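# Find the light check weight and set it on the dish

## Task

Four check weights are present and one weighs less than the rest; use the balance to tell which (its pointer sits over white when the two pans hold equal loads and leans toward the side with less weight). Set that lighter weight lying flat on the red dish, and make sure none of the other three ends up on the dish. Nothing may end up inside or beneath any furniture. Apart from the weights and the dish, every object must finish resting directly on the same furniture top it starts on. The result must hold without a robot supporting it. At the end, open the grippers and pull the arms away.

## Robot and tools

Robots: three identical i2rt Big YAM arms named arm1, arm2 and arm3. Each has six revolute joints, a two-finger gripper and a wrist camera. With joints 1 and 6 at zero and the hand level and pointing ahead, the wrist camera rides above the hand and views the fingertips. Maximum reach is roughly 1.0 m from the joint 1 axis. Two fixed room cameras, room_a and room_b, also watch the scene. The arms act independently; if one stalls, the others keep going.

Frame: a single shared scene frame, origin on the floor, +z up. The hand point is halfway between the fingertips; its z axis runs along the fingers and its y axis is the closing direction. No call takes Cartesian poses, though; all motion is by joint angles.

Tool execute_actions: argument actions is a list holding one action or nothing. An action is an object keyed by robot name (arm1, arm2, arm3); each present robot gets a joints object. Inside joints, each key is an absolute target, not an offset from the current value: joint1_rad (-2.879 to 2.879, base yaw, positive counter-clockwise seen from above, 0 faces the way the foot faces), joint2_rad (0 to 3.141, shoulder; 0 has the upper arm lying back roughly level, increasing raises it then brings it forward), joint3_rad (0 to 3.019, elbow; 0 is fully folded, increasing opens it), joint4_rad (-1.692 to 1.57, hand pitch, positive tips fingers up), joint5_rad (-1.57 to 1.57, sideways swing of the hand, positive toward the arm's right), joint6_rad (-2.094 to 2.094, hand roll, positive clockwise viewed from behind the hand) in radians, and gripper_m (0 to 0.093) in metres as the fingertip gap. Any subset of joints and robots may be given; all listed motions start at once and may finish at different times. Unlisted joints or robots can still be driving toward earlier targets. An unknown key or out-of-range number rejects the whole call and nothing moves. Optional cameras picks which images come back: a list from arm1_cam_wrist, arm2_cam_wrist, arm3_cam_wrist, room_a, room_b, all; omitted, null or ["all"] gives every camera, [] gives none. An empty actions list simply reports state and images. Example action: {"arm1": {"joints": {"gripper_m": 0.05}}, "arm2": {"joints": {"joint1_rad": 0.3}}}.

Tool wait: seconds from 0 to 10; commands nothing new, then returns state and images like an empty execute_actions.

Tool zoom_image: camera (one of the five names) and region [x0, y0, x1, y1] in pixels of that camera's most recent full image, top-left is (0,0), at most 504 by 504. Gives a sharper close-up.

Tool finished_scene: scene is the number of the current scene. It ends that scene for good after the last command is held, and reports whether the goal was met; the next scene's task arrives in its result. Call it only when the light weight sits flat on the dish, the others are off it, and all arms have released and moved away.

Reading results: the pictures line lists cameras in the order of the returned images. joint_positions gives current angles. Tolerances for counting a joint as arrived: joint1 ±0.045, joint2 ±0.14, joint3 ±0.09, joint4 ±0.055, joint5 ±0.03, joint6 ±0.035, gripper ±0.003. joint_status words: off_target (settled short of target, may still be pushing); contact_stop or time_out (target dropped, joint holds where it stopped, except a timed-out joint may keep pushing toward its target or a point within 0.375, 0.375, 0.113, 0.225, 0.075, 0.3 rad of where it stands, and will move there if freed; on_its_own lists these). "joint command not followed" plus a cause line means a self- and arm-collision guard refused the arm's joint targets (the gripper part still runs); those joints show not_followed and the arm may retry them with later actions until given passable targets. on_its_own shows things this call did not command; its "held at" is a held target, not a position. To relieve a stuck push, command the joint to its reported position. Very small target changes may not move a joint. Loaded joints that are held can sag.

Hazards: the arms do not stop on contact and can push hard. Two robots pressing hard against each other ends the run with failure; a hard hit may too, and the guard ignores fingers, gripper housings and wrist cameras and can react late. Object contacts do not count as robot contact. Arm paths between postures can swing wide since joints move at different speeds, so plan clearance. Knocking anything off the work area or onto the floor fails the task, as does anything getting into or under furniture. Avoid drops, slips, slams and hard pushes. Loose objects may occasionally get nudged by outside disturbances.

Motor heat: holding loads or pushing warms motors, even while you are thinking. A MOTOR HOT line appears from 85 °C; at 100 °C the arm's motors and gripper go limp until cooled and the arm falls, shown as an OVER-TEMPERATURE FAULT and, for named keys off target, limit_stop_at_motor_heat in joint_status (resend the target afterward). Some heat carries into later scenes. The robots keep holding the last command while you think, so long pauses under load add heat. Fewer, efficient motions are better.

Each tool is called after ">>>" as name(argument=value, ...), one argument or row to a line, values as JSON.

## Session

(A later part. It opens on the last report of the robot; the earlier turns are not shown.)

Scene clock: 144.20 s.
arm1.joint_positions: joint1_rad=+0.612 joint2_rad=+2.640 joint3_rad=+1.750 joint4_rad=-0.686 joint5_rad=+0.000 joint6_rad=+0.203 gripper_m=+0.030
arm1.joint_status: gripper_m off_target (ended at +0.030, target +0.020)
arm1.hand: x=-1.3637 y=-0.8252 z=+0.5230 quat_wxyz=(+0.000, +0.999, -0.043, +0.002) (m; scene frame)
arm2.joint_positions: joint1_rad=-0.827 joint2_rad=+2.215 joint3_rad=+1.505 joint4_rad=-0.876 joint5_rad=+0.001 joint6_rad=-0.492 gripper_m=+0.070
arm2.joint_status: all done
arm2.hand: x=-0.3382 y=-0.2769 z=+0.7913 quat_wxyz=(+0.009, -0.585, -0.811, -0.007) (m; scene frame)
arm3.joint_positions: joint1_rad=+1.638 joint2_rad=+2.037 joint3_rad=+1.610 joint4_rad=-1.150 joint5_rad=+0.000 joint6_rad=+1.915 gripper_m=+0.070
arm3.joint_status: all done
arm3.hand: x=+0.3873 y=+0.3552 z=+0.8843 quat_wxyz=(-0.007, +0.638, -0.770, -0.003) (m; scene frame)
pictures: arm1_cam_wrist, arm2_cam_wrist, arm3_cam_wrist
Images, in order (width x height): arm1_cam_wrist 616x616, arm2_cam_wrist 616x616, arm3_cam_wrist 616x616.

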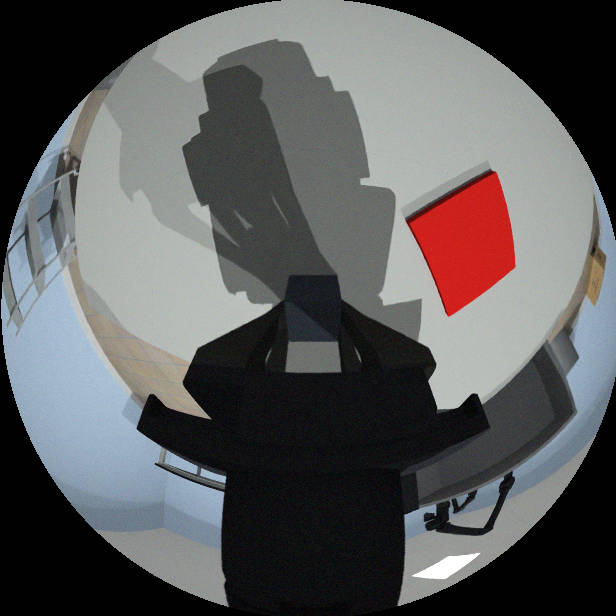

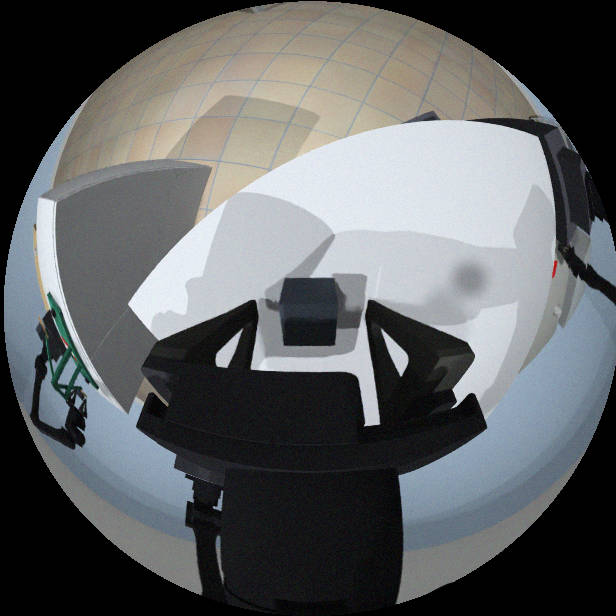

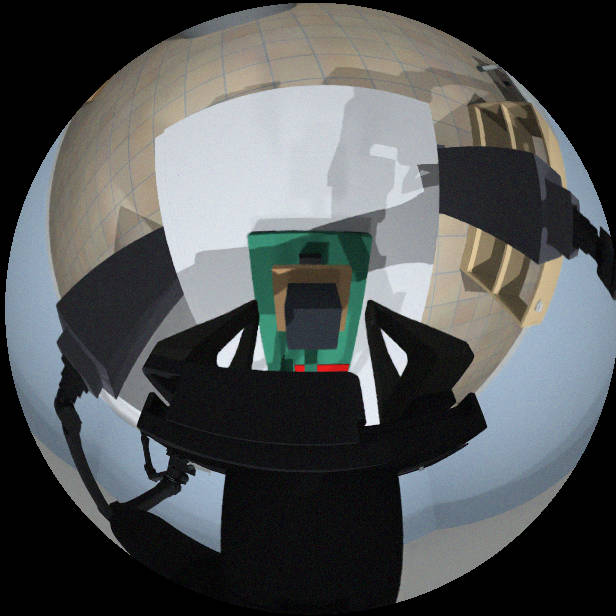

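>>> execute_actions(
  actions=[
    {"arm1":{"joints":{"joint2_rad":2.53,"joint4_rad":-0.75}},"arm2":{"joints":{"gripper_m":0.02}},"arm3":{"joints":{"gripper_m":0.02}}},
  ],
  cameras=["arm1_cam_wrist","arm2_cam_wrist","arm3_cam_wrist"],
)

Scene clock: 149.17 s.
arm1.joint_positions: joint1_rad=+0.612 joint2_rad=+2.544 joint3_rad=+1.750 joint4_rad=-0.740 joint5_rad=+0.000 joint6_rad=+0.203 gripper_m=+0.030
arm1.joint_status: all done
arm1.hand: x=-1.3878 y=-0.8280 z=+0.5823 quat_wxyz=(+0.003, +0.999, -0.043, -0.019) (m; scene frame)
arm2.joint_positions: joint1_rad=-0.827 joint2_rad=+2.215 joint3_rad=+1.505 joint4_rad=-0.875 joint5_rad=+0.001 joint6_rad=-0.492 gripper_m=+0.029
arm2.joint_status: gripper_m off_target (ended at +0.029, target +0.020)
arm2.hand: x=-0.3382 y=-0.2772 z=+0.7913 quat_wxyz=(+0.009, -0.584, -0.811, -0.006) (m; scene frame)
arm3.joint_positions: joint1_rad=+1.638 joint2_rad=+2.037 joint3_rad=+1.610 joint4_rad=-1.149 joint5_rad=+0.000 joint6_rad=+1.916 gripper_m=+0.030
arm3.joint_status: gripper_m off_target (ended at +0.030, target +0.020)
arm3.hand: x=+0.3872 y=+0.3552 z=+0.8843 quat_wxyz=(-0.007, +0.638, -0.770, -0.003) (m; scene frame)
pictures: arm1_cam_wrist, arm2_cam_wrist, arm3_cam_wrist
Images, in order (width x height): arm1_cam_wrist 616x616, arm2_cam_wrist 616x616, arm3_cam_wrist 616x616.

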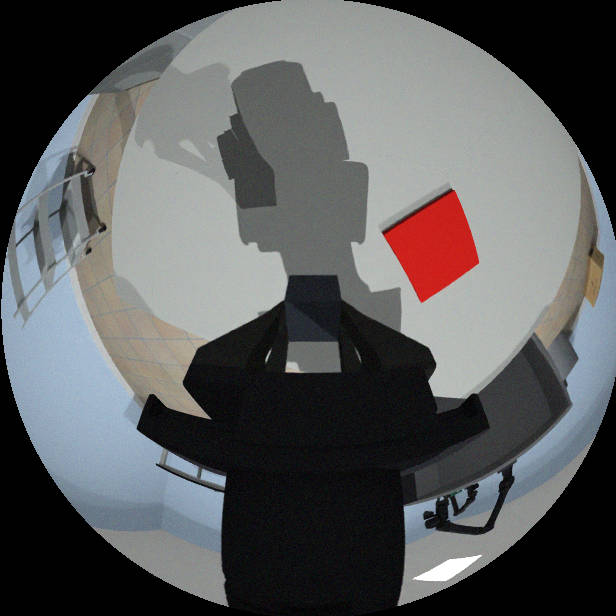

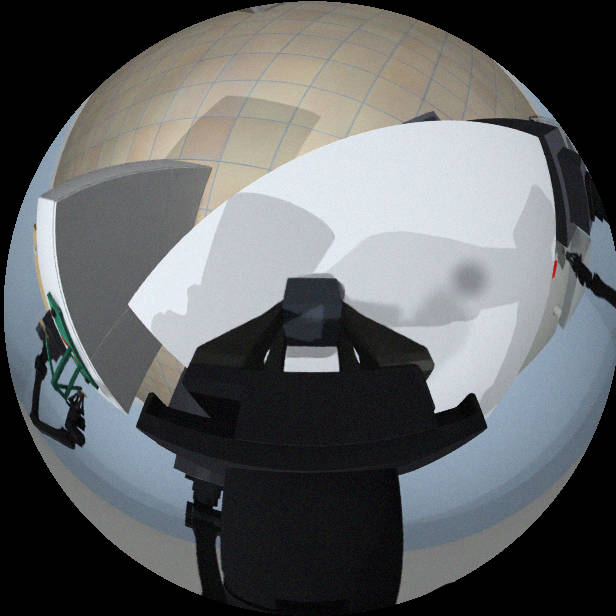

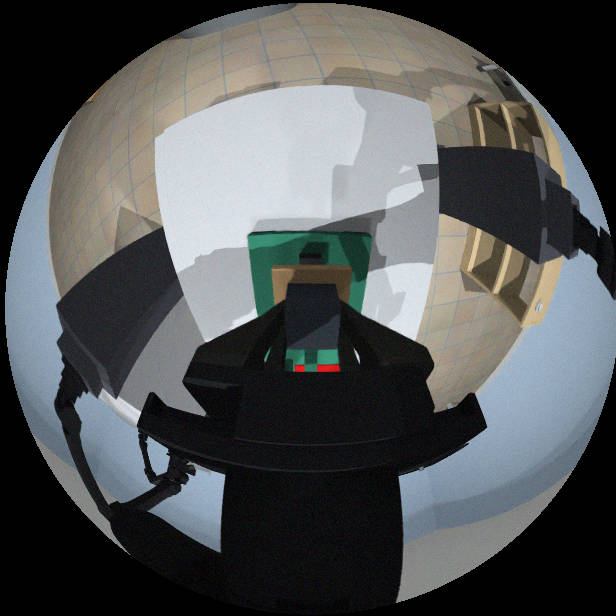

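>>> execute_actions(
  actions=[
    {"arm1":{"joints":{"joint1_rad":0.40,"joint4_rad":-0.78}},"arm2":{"joints":{"joint2_rad":1.75,"joint3_rad":1.65,"joint4_rad":-1.45}},"arm3":{"joints":{"joint2_rad":1.93,"joint3_rad":1.745,"joint4_rad":-1.33}}},
  ],
)

Scene clock: 165.10 s.
arm1.joint_positions: joint1_rad=+0.407 joint2_rad=+2.544 joint3_rad=+1.750 joint4_rad=-0.768 joint5_rad=+0.002 joint6_rad=+0.204 gripper_m=+0.030
arm1.joint_status: all done
arm1.hand: x=-1.3830 y=-0.6958 z=+0.5821 quat_wxyz=(+0.000, +0.989, -0.145, -0.006) (m; scene frame)
arm2.joint_positions: joint1_rad=-0.827 joint2_rad=+1.765 joint3_rad=+1.633 joint4_rad=-1.434 joint5_rad=+0.001 joint6_rad=-0.492 gripper_m=+0.029
arm2.joint_status: all done
arm2.hand: x=-0.3274 y=-0.2316 z=+1.0873 quat_wxyz=(+0.005, -0.584, -0.811, +0.003) (m; scene frame)
arm3.joint_positions: joint1_rad=+1.638 joint2_rad=+1.941 joint3_rad=+1.704 joint4_rad=-1.319 joint5_rad=+0.000 joint6_rad=+1.916 gripper_m=+0.030
arm3.joint_status: all done
arm3.hand: x=+0.3891 y=+0.3544 z=+0.9734 quat_wxyz=(+0.002, +0.638, -0.770, -0.008) (m; scene frame)
pictures: arm1_cam_wrist, arm2_cam_wrist, arm3_cam_wrist, room_a, room_b
Images, in order (width x height): arm1_cam_wrist 616x616, arm2_cam_wrist 616x616, arm3_cam_wrist 616x616, room_a 896x504, room_b 896x504.

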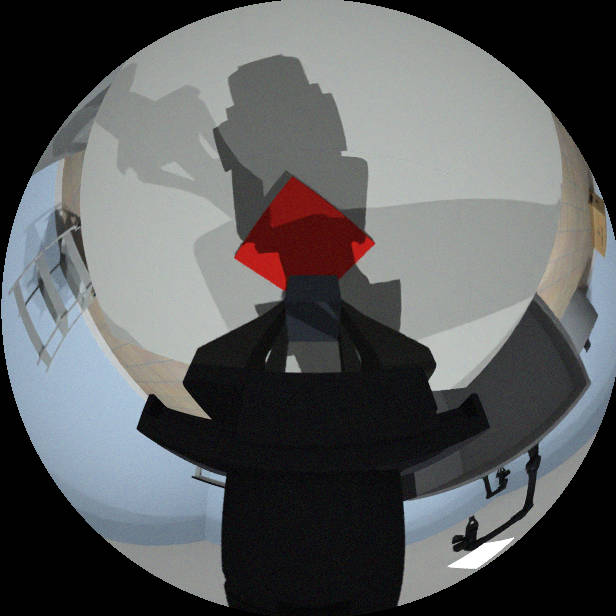

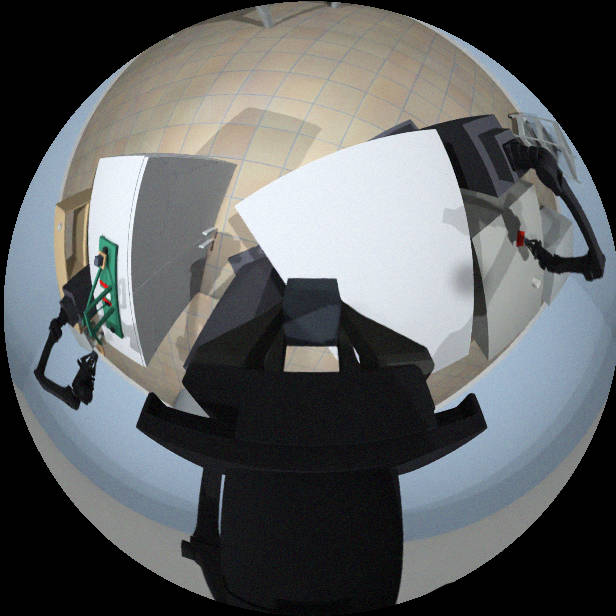

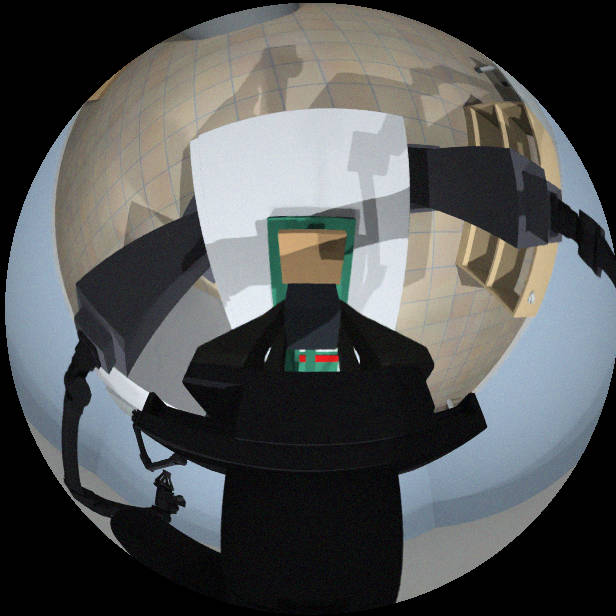

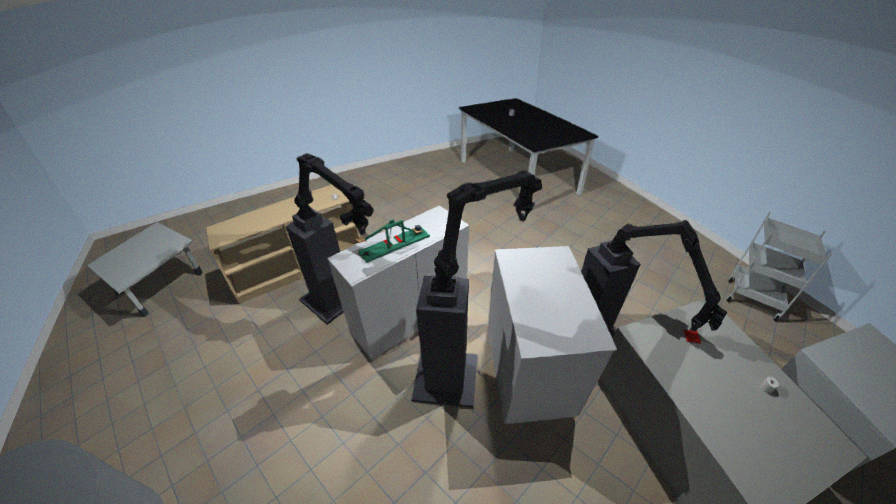

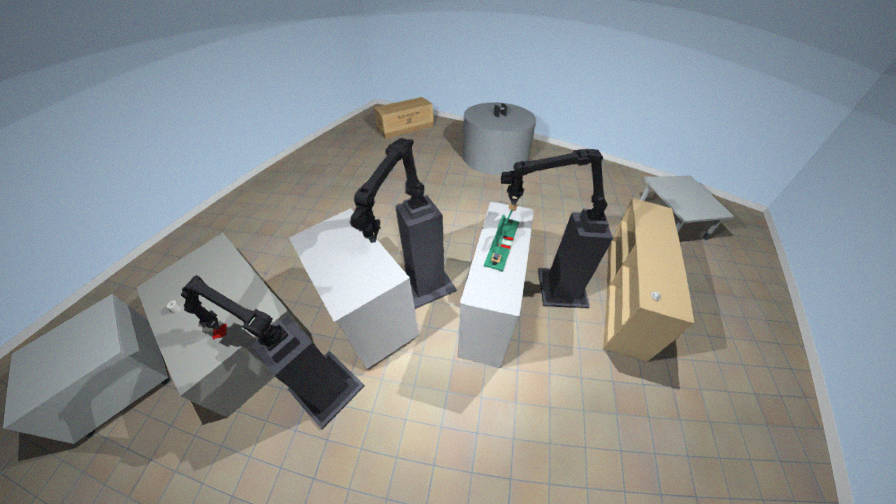

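>>> execute_actions(
  actions=[
    {"arm1":{"joints":{"joint2_rad":2.65,"joint3_rad":1.895}},"arm2":{"joints":{"joint1_rad":0.45,"joint6_rad":-1.30}},"arm3":{"joints":{"joint1_rad":1.447,"joint2_rad":1.8,"joint3_rad":1.6}}},
  ],
)

Scene clock: 183.50 s.
arm1.joint_positions: joint1_rad=+0.407 joint2_rad=+2.671 joint3_rad=+1.859 joint4_rad=-0.772 joint5_rad=+0.001 joint6_rad=+0.204 gripper_m=+0.030
arm1.joint_status: all done
arm1.hand: x=-1.3897 y=-0.6951 z=+0.5313 quat_wxyz=(-0.001, +0.989, -0.145, +0.006) (m; scene frame)
arm2.joint_positions: joint1_rad=+0.457 joint2_rad=+1.765 joint3_rad=+1.633 joint4_rad=-1.434 joint5_rad=-0.002 joint6_rad=-1.291 gripper_m=+0.029
arm2.joint_status: all done
arm2.hand: x=+0.2505 y=+0.0630 z=+1.0838 quat_wxyz=(+0.000, +0.405, -0.914, -0.003) (m; scene frame)
arm3.joint_positions: joint1_rad=+1.448 joint2_rad=+1.829 joint3_rad=+1.593 joint4_rad=-1.323 joint5_rad=+0.001 joint6_rad=+1.916 gripper_m=+0.030
arm3.joint_status: all done
arm3.hand: x=+0.4207 y=+0.4656 z=+0.9957 quat_wxyz=(+0.000, +0.562, -0.827, -0.009) (m; scene frame)
pictures: arm1_cam_wrist, arm2_cam_wrist, arm3_cam_wrist, room_a, room_b
Images, in order (width x height): arm1_cam_wrist 616x616, arm2_cam_wrist 616x616, arm3_cam_wrist 616x616, room_a 896x504, room_b 896x504.

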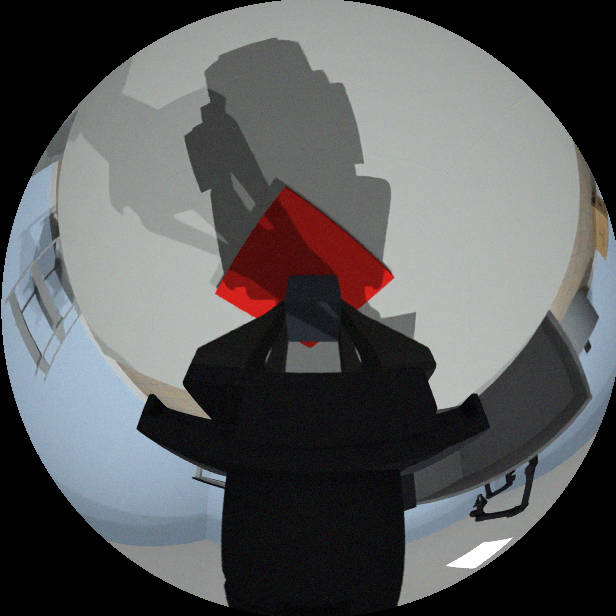

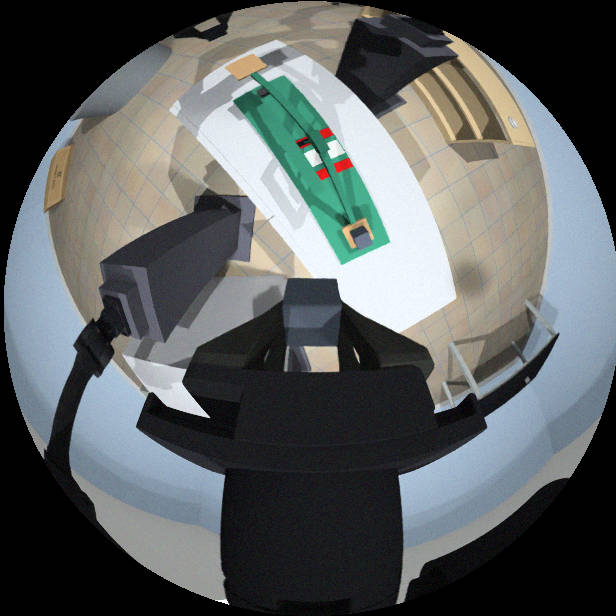

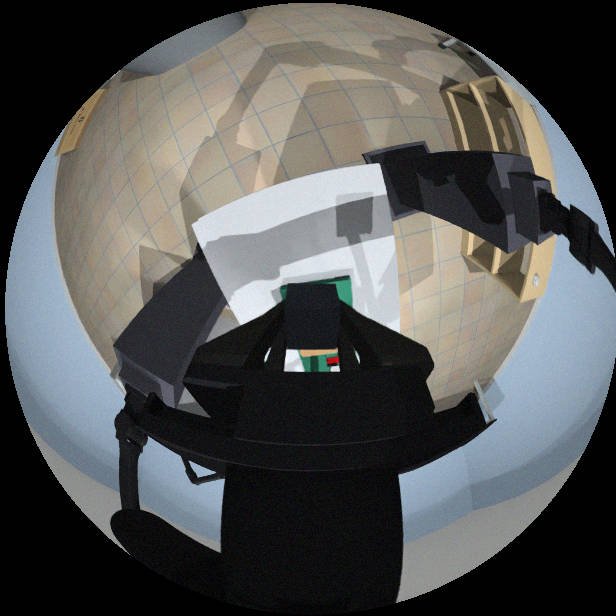

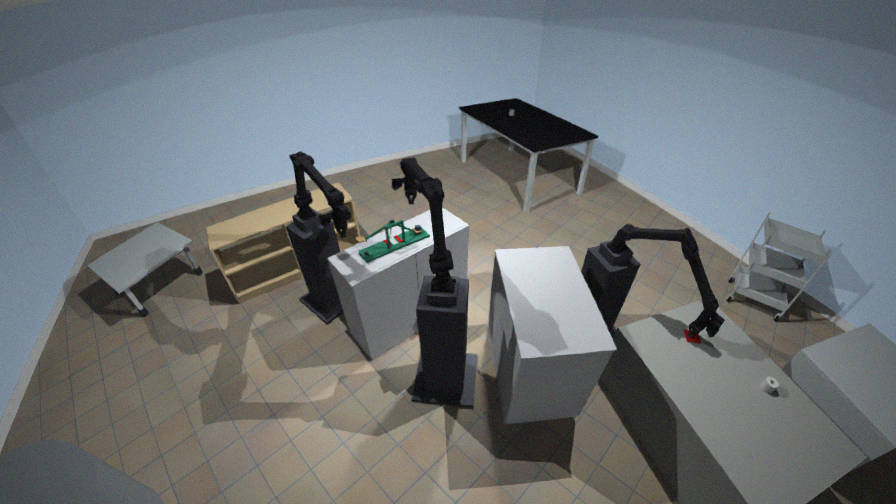

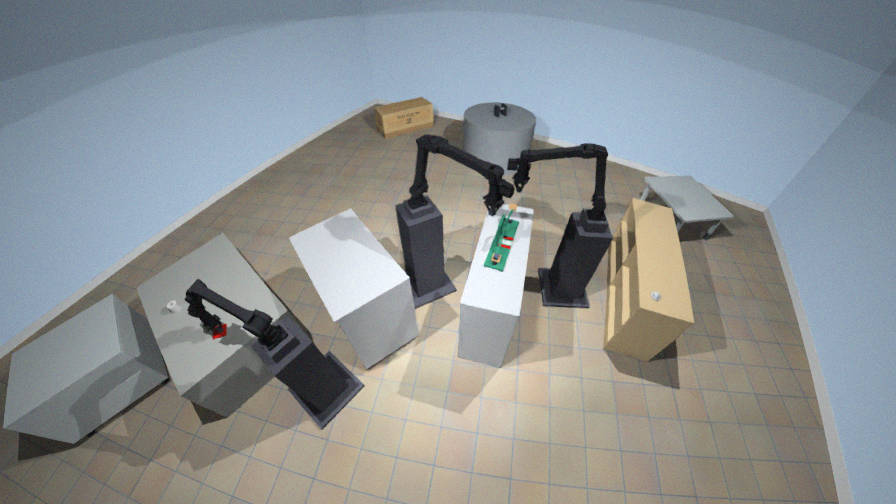

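>>> execute_actions(
  actions=[
    {"arm1":{"joints":{"gripper_m":0.07}},"arm3":{"joints":{"joint2_rad":1.93,"joint3_rad":1.24,"joint4_rad":-0.84}}},
  ],
  cameras=["arm1_cam_wrist","arm3_cam_wrist","room_a"],
)

>>> zoom_image(
  camera="room_a",
  region=[300, 190, 420, 280],
)

Scene clock: 188.33 s.
arm1.joint_positions: joint1_rad=+0.407 joint2_rad=+2.671 joint3_rad=+1.859 joint4_rad=-0.772 joint5_rad=+0.001 joint6_rad=+0.204 gripper_m=+0.070
arm1.joint_status: all done
arm1.hand: x=-1.3897 y=-0.6951 z=+0.5313 quat_wxyz=(-0.001, +0.989, -0.145, +0.006) (m; scene frame)
arm2.joint_positions: joint1_rad=+0.457 joint2_rad=+1.765 joint3_rad=+1.633 joint4_rad=-1.434 joint5_rad=-0.002 joint6_rad=-1.291 gripper_m=+0.029
arm2.joint_status: not commanded
arm2.hand: x=+0.2505 y=+0.0630 z=+1.0838 quat_wxyz=(+0.000, +0.405, -0.914, -0.003) (m; scene frame)
arm3.joint_positions: joint1_rad=+1.448 joint2_rad=+1.955 joint3_rad=+1.216 joint4_rad=-0.851 joint5_rad=+0.001 joint6_rad=+1.916 gripper_m=+0.030
arm3.joint_status: all done
arm3.hand: x=+0.4750 y=+0.4664 z=+0.8047 quat_wxyz=(-0.012, +0.562, -0.827, +0.000) (m; scene frame)
pictures: arm1_cam_wrist, arm3_cam_wrist, room_a
Images, in order (width x height): arm1_cam_wrist 616x616, arm3_cam_wrist 616x616, room_a 896x504.

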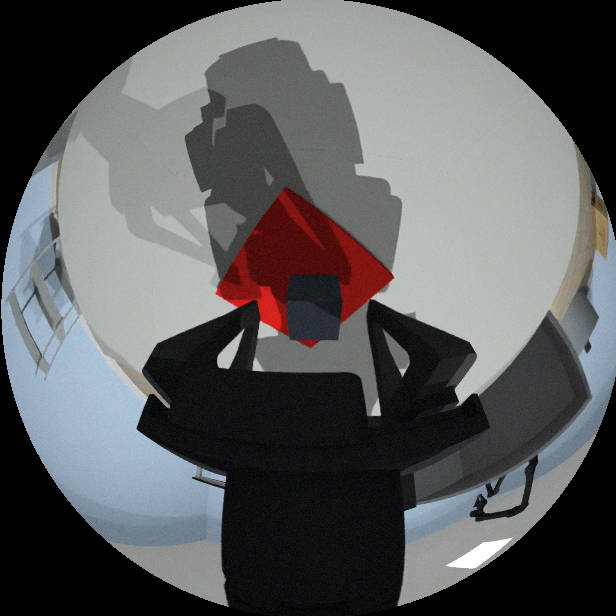

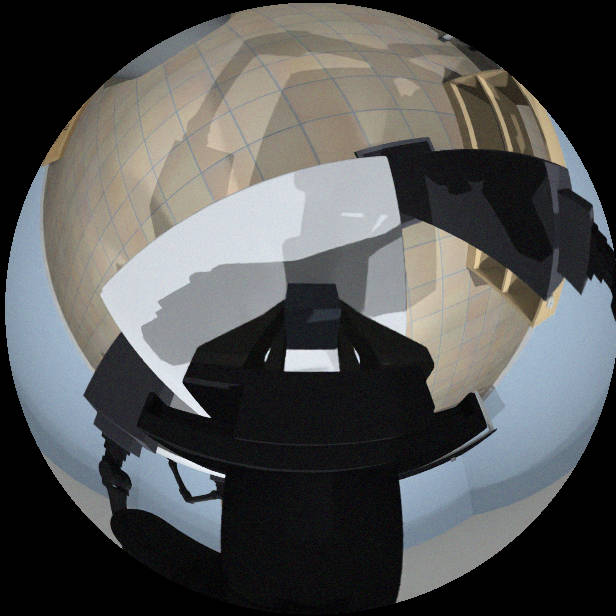

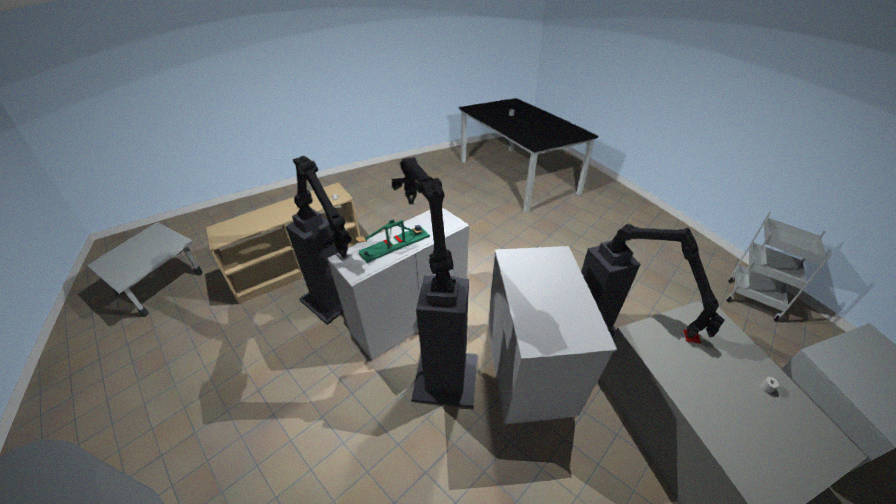

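Region (300, 190, 420, 280) of room_a's 896x504 image, scaled by 4.200, with more detail than that image has; it fills the top 378 rows of this view, and the rest is white.

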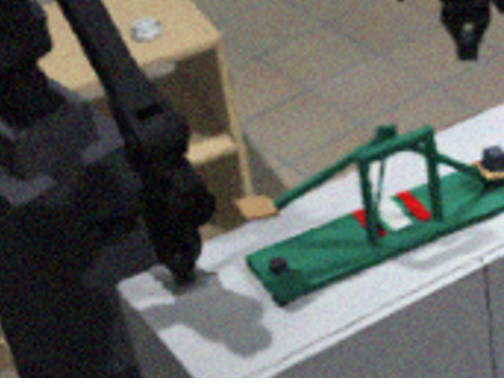

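>>> execute_actions(
  actions=[
    {"arm1":{"joints":{"joint2_rad":2.4,"joint4_rad":-1.0}},"arm3":{"joints":{"joint2_rad":2.01,"joint4_rad":-0.80}}},
  ],
  cameras=["arm1_cam_wrist","arm3_cam_wrist","room_a"],
)

>>> zoom_image(
  camera="room_a",
  region=[310, 220, 390, 280],
)

Scene clock: 194.43 s.
arm1.joint_positions: joint1_rad=+0.407 joint2_rad=+2.411 joint3_rad=+1.882 joint4_rad=-0.990 joint5_rad=+0.001 joint6_rad=+0.204 gripper_m=+0.070
arm1.joint_status: all done
arm1.hand: x=-1.4310 y=-0.6914 z=+0.7069 quat_wxyz=(+0.001, +0.989, -0.145, -0.027) (m; scene frame)
arm2.joint_positions: joint1_rad=+0.457 joint2_rad=+1.765 joint3_rad=+1.633 joint4_rad=-1.434 joint5_rad=-0.002 joint6_rad=-1.291 gripper_m=+0.029
arm2.joint_status: not commanded
arm2.hand: x=+0.2505 y=+0.0630 z=+1.0838 quat_wxyz=(+0.000, +0.405, -0.914, -0.003) (m; scene frame)
arm3.joint_positions: joint1_rad=+1.448 joint2_rad=+1.985 joint3_rad=+1.219 joint4_rad=-0.808 joint5_rad=+0.001 joint6_rad=+1.917 gripper_m=+0.030
arm3.joint_status: all done
arm3.hand: x=+0.4684 y=+0.4667 z=+0.7908 quat_wxyz=(-0.006, +0.562, -0.827, -0.004) (m; scene frame)
pictures: arm1_cam_wrist, arm3_cam_wrist, room_a
Images, in order (width x height): arm1_cam_wrist 616x616, arm3_cam_wrist 616x616, room_a 896x504.

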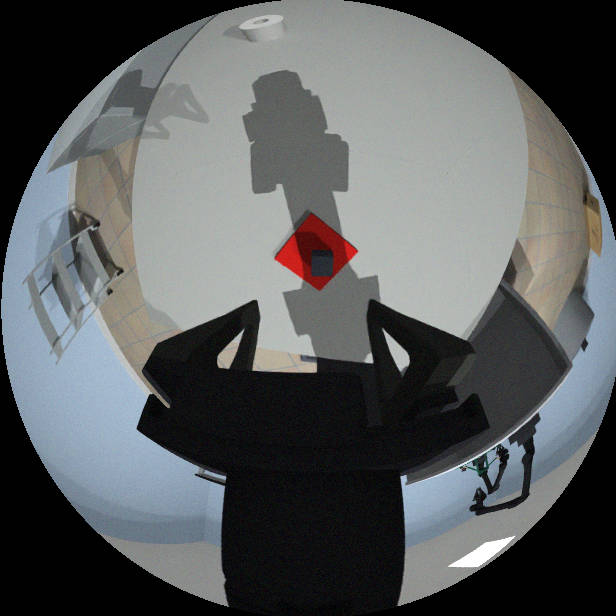

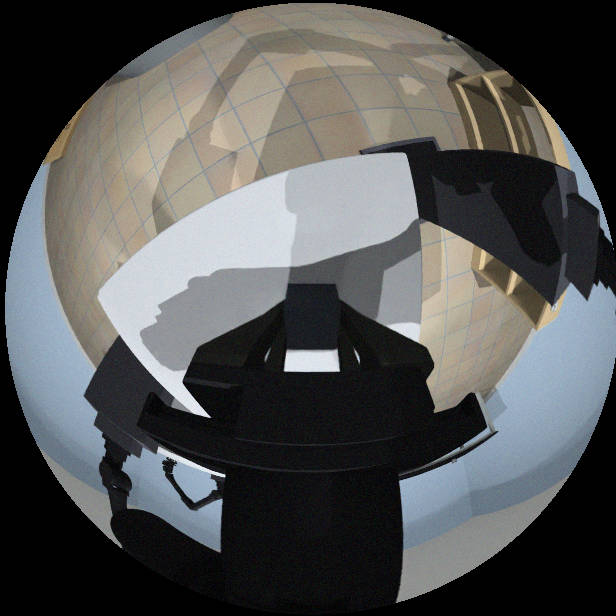

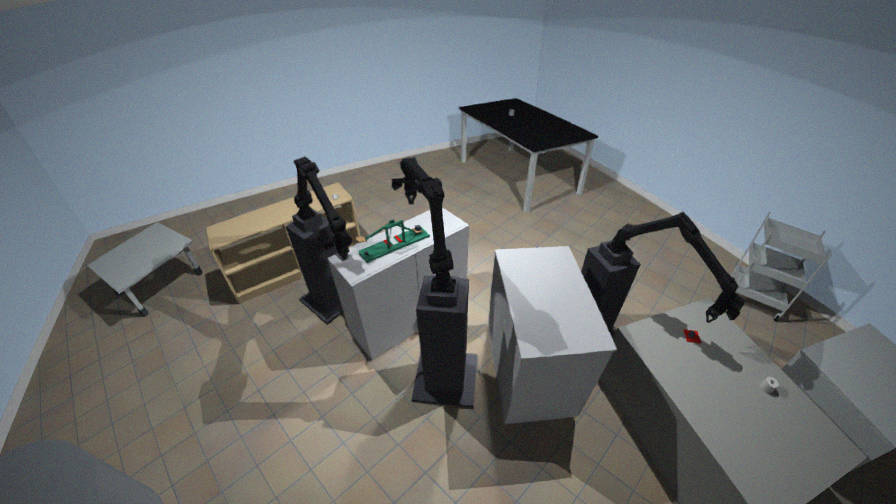

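Region (310, 220, 390, 280) of room_a's 896x504 image, scaled by 6.300, with more detail than that image has; it fills the top 378 rows of this view, and the rest is white.

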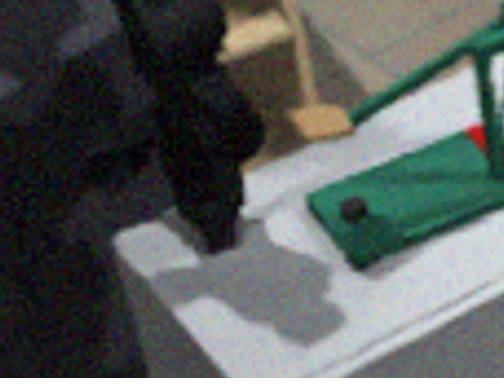

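>>> execute_actions(
  actions=[
    {"arm3":{"joints":{"gripper_m":0.06}}},
  ],
  cameras=["arm3_cam_wrist"],
)

>>> execute_actions(
  actions=[
    {"arm3":{"joints":{"joint2_rad":1.0,"joint4_rad":-1.5}}},
  ],
  cameras=["arm3_cam_wrist","room_b"],
)

Scene clock: 197.33 s.
arm1.joint_positions: joint1_rad=+0.407 joint2_rad=+2.411 joint3_rad=+1.882 joint4_rad=-0.990 joint5_rad=+0.001 joint6_rad=+0.204 gripper_m=+0.070
arm1.joint_status: not commanded
arm1.hand: x=-1.4310 y=-0.6914 z=+0.7069 quat_wxyz=(+0.001, +0.989, -0.145, -0.027) (m; scene frame)
arm2.joint_positions: joint1_rad=+0.457 joint2_rad=+1.765 joint3_rad=+1.633 joint4_rad=-1.434 joint5_rad=-0.002 joint6_rad=-1.291 gripper_m=+0.029
arm2.joint_status: not commanded
arm2.hand: x=+0.2505 y=+0.0630 z=+1.0838 quat_wxyz=(+0.000, +0.405, -0.914, -0.003) (m; scene frame)
arm3.joint_positions: joint1_rad=+1.448 joint2_rad=+1.985 joint3_rad=+1.219 joint4_rad=-0.808 joint5_rad=+0.001 joint6_rad=+1.917 gripper_m=+0.060
arm3.joint_status: all done
arm3.hand: x=+0.4684 y=+0.4667 z=+0.7908 quat_wxyz=(-0.006, +0.562, -0.827, -0.004) (m; scene frame)
pictures: arm3_cam_wrist
Images, in order (width x height): arm3_cam_wrist 616x616.

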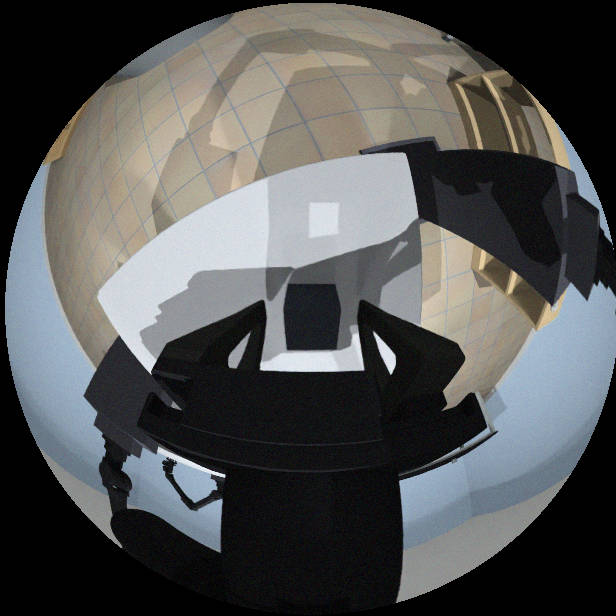

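Scene clock: 198.90 s.
arm1.joint_positions: joint1_rad=+0.407 joint2_rad=+2.411 joint3_rad=+1.882 joint4_rad=-0.990 joint5_rad=+0.001 joint6_rad=+0.204 gripper_m=+0.070
arm1.joint_status: not commanded
arm1.hand: x=-1.4310 y=-0.6914 z=+0.7069 quat_wxyz=(+0.001, +0.989, -0.145, -0.027) (m; scene frame)
arm2.joint_positions: joint1_rad=+0.457 joint2_rad=+1.765 joint3_rad=+1.633 joint4_rad=-1.434 joint5_rad=-0.002 joint6_rad=-1.291 gripper_m=+0.029
arm2.joint_status: not commanded
arm2.hand: x=+0.2505 y=+0.0630 z=+1.0838 quat_wxyz=(+0.000, +0.405, -0.914, -0.003) (m; scene frame)
arm3.joint_positions: joint1_rad=+1.448 joint2_rad=+0.999 joint3_rad=+1.219 joint4_rad=-1.490 joint5_rad=+0.001 joint6_rad=+1.917 gripper_m=+0.060
arm3.joint_status: all done
arm3.hand: x=+0.6593 y=+0.4556 z=+1.1860 quat_wxyz=(+0.117, +0.556, -0.818, -0.093) (m; scene frame)
pictures: arm3_cam_wrist, room_b
Images, in order (width x height): arm3_cam_wrist 616x616, room_b 896x504.

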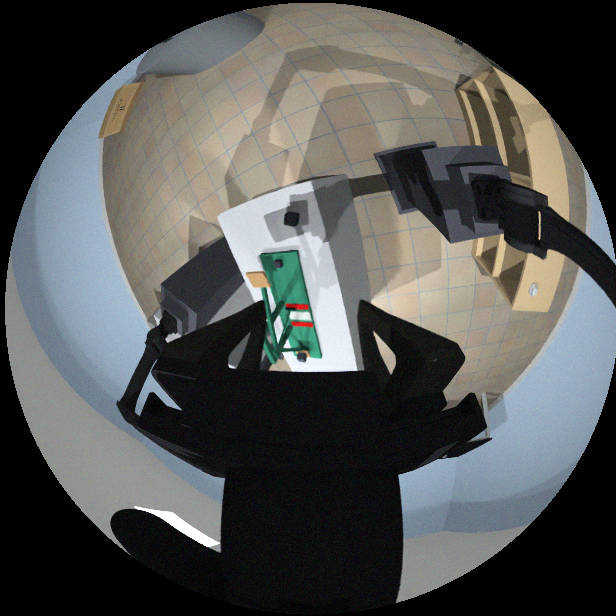

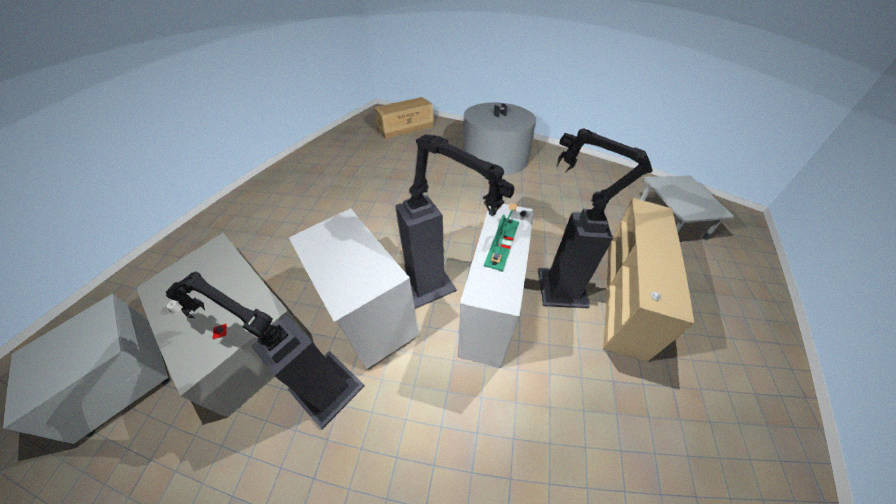

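>>> execute_actions(
  actions=[
    {"arm2":{"joints":{"joint1_rad":0.99,"joint2_rad":1.995,"joint3_rad":1.89}},"arm3":{"joints":{"joint2_rad":0.7,"joint3_rad":1.0,"joint1_rad":1.9,"joint6_rad":0.8}}},
  ],
  cameras=["arm2_cam_wrist","room_b"],
)

Scene clock: 206.53 s.
arm1.joint_positions: joint1_rad=+0.407 joint2_rad=+2.411 joint3_rad=+1.882 joint4_rad=-0.990 joint5_rad=+0.001 joint6_rad=+0.204 gripper_m=+0.070
arm1.joint_status: not commanded
arm1.hand: x=-1.4310 y=-0.6914 z=+0.7069 quat_wxyz=(+0.001, +0.989, -0.145, -0.027) (m; scene frame)
arm2.joint_positions: joint1_rad=+0.981 joint2_rad=+2.033 joint3_rad=+1.834 joint4_rad=-1.441 joint5_rad=-0.001 joint6_rad=-1.292 gripper_m=+0.029
arm2.joint_status: all done
arm2.hand: x=+0.3714 y=+0.3428 z=+1.0095 quat_wxyz=(+0.030, +0.628, -0.777, -0.026) (m; scene frame)
arm3.joint_positions: joint1_rad=+1.894 joint2_rad=+0.690 joint3_rad=+1.001 joint4_rad=-1.493 joint5_rad=+0.001 joint6_rad=+0.815 gripper_m=+0.060
arm3.joint_status: all done
arm3.hand: x=+0.7680 y=+0.3532 z=+1.1639 quat_wxyz=(+0.105, +0.962, -0.195, -0.159) (m; scene frame)
pictures: arm2_cam_wrist, room_b
Images, in order (width x height): arm2_cam_wrist 616x616, room_b 896x504.

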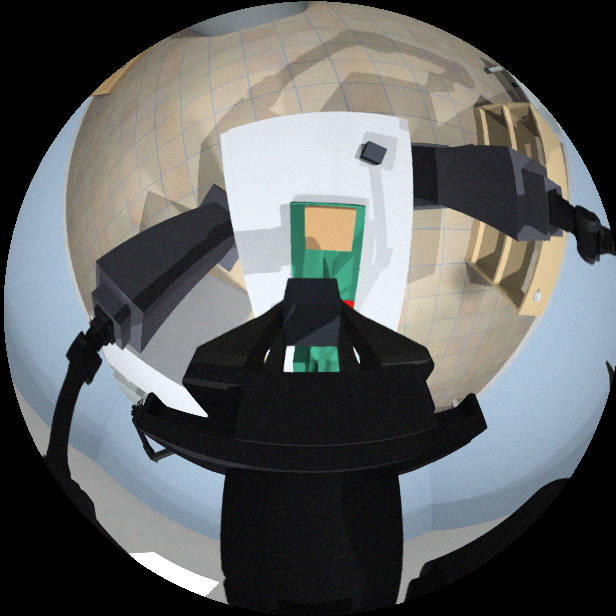

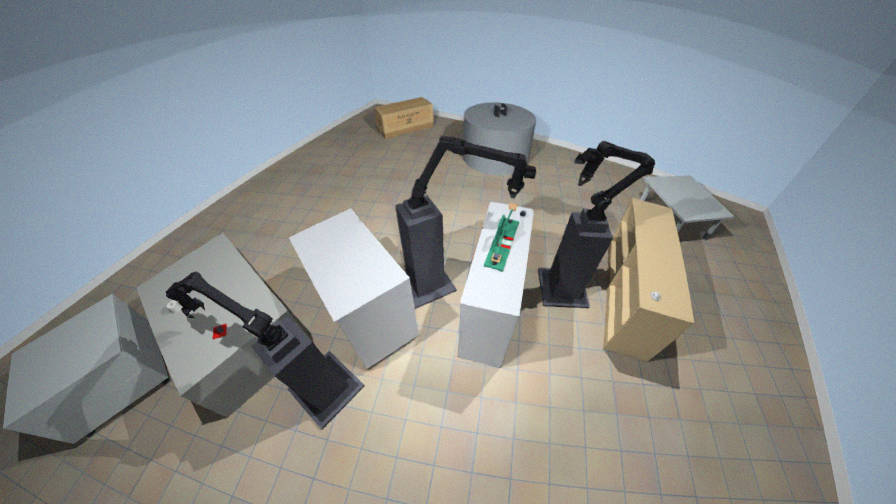

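>>> execute_actions(
  actions=[
    {"arm2":{"joints":{"joint1_rad":1.015,"joint2_rad":2.085,"joint3_rad":1.755,"joint4_rad":-1.21,"joint6_rad":-1.23}}},
  ],
  cameras=["arm2_cam_wrist","arm3_cam_wrist"],
)

Scene clock: 214.00 s.
arm1.joint_positions: joint1_rad=+0.407 joint2_rad=+2.411 joint3_rad=+1.882 joint4_rad=-0.990 joint5_rad=+0.001 joint6_rad=+0.204 gripper_m=+0.070
arm1.joint_status: not commanded
arm1.hand: x=-1.4310 y=-0.6914 z=+0.7069 quat_wxyz=(+0.001, +0.989, -0.145, -0.027) (m; scene frame)
arm2.joint_positions: joint1_rad=+1.012 joint2_rad=+2.111 joint3_rad=+1.735 joint4_rad=-1.228 joint5_rad=-0.001 joint6_rad=-1.239 gripper_m=+0.029
arm2.joint_status: all done
arm2.hand: x=+0.3821 y=+0.3636 z=+0.9253 quat_wxyz=(+0.015, +0.620, -0.785, -0.015) (m; scene frame)
arm3.joint_positions: joint1_rad=+1.894 joint2_rad=+0.690 joint3_rad=+1.001 joint4_rad=-1.493 joint5_rad=+0.001 joint6_rad=+0.815 gripper_m=+0.060
arm3.joint_status: not commanded
arm3.hand: x=+0.7680 y=+0.3532 z=+1.1639 quat_wxyz=(+0.105, +0.962, -0.195, -0.159) (m; scene frame)
pictures: arm2_cam_wrist, arm3_cam_wrist
Images, in order (width x height): arm2_cam_wrist 616x616, arm3_cam_wrist 616x616.

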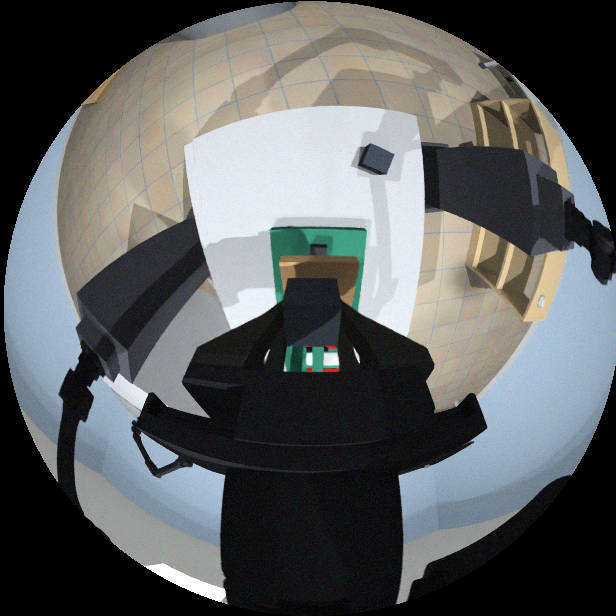

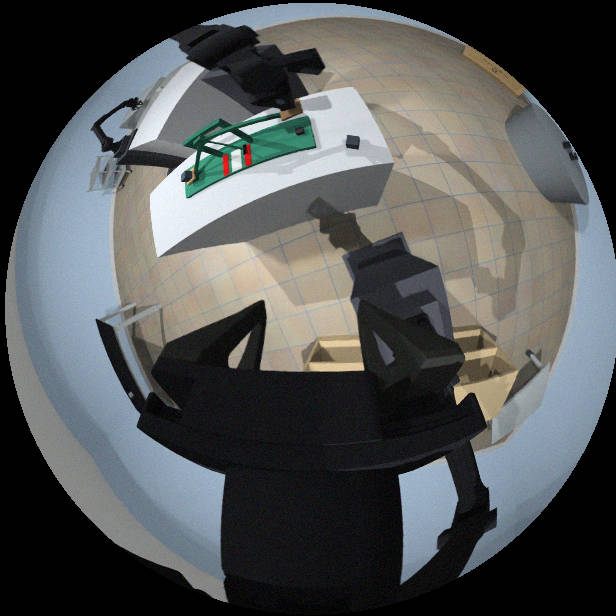

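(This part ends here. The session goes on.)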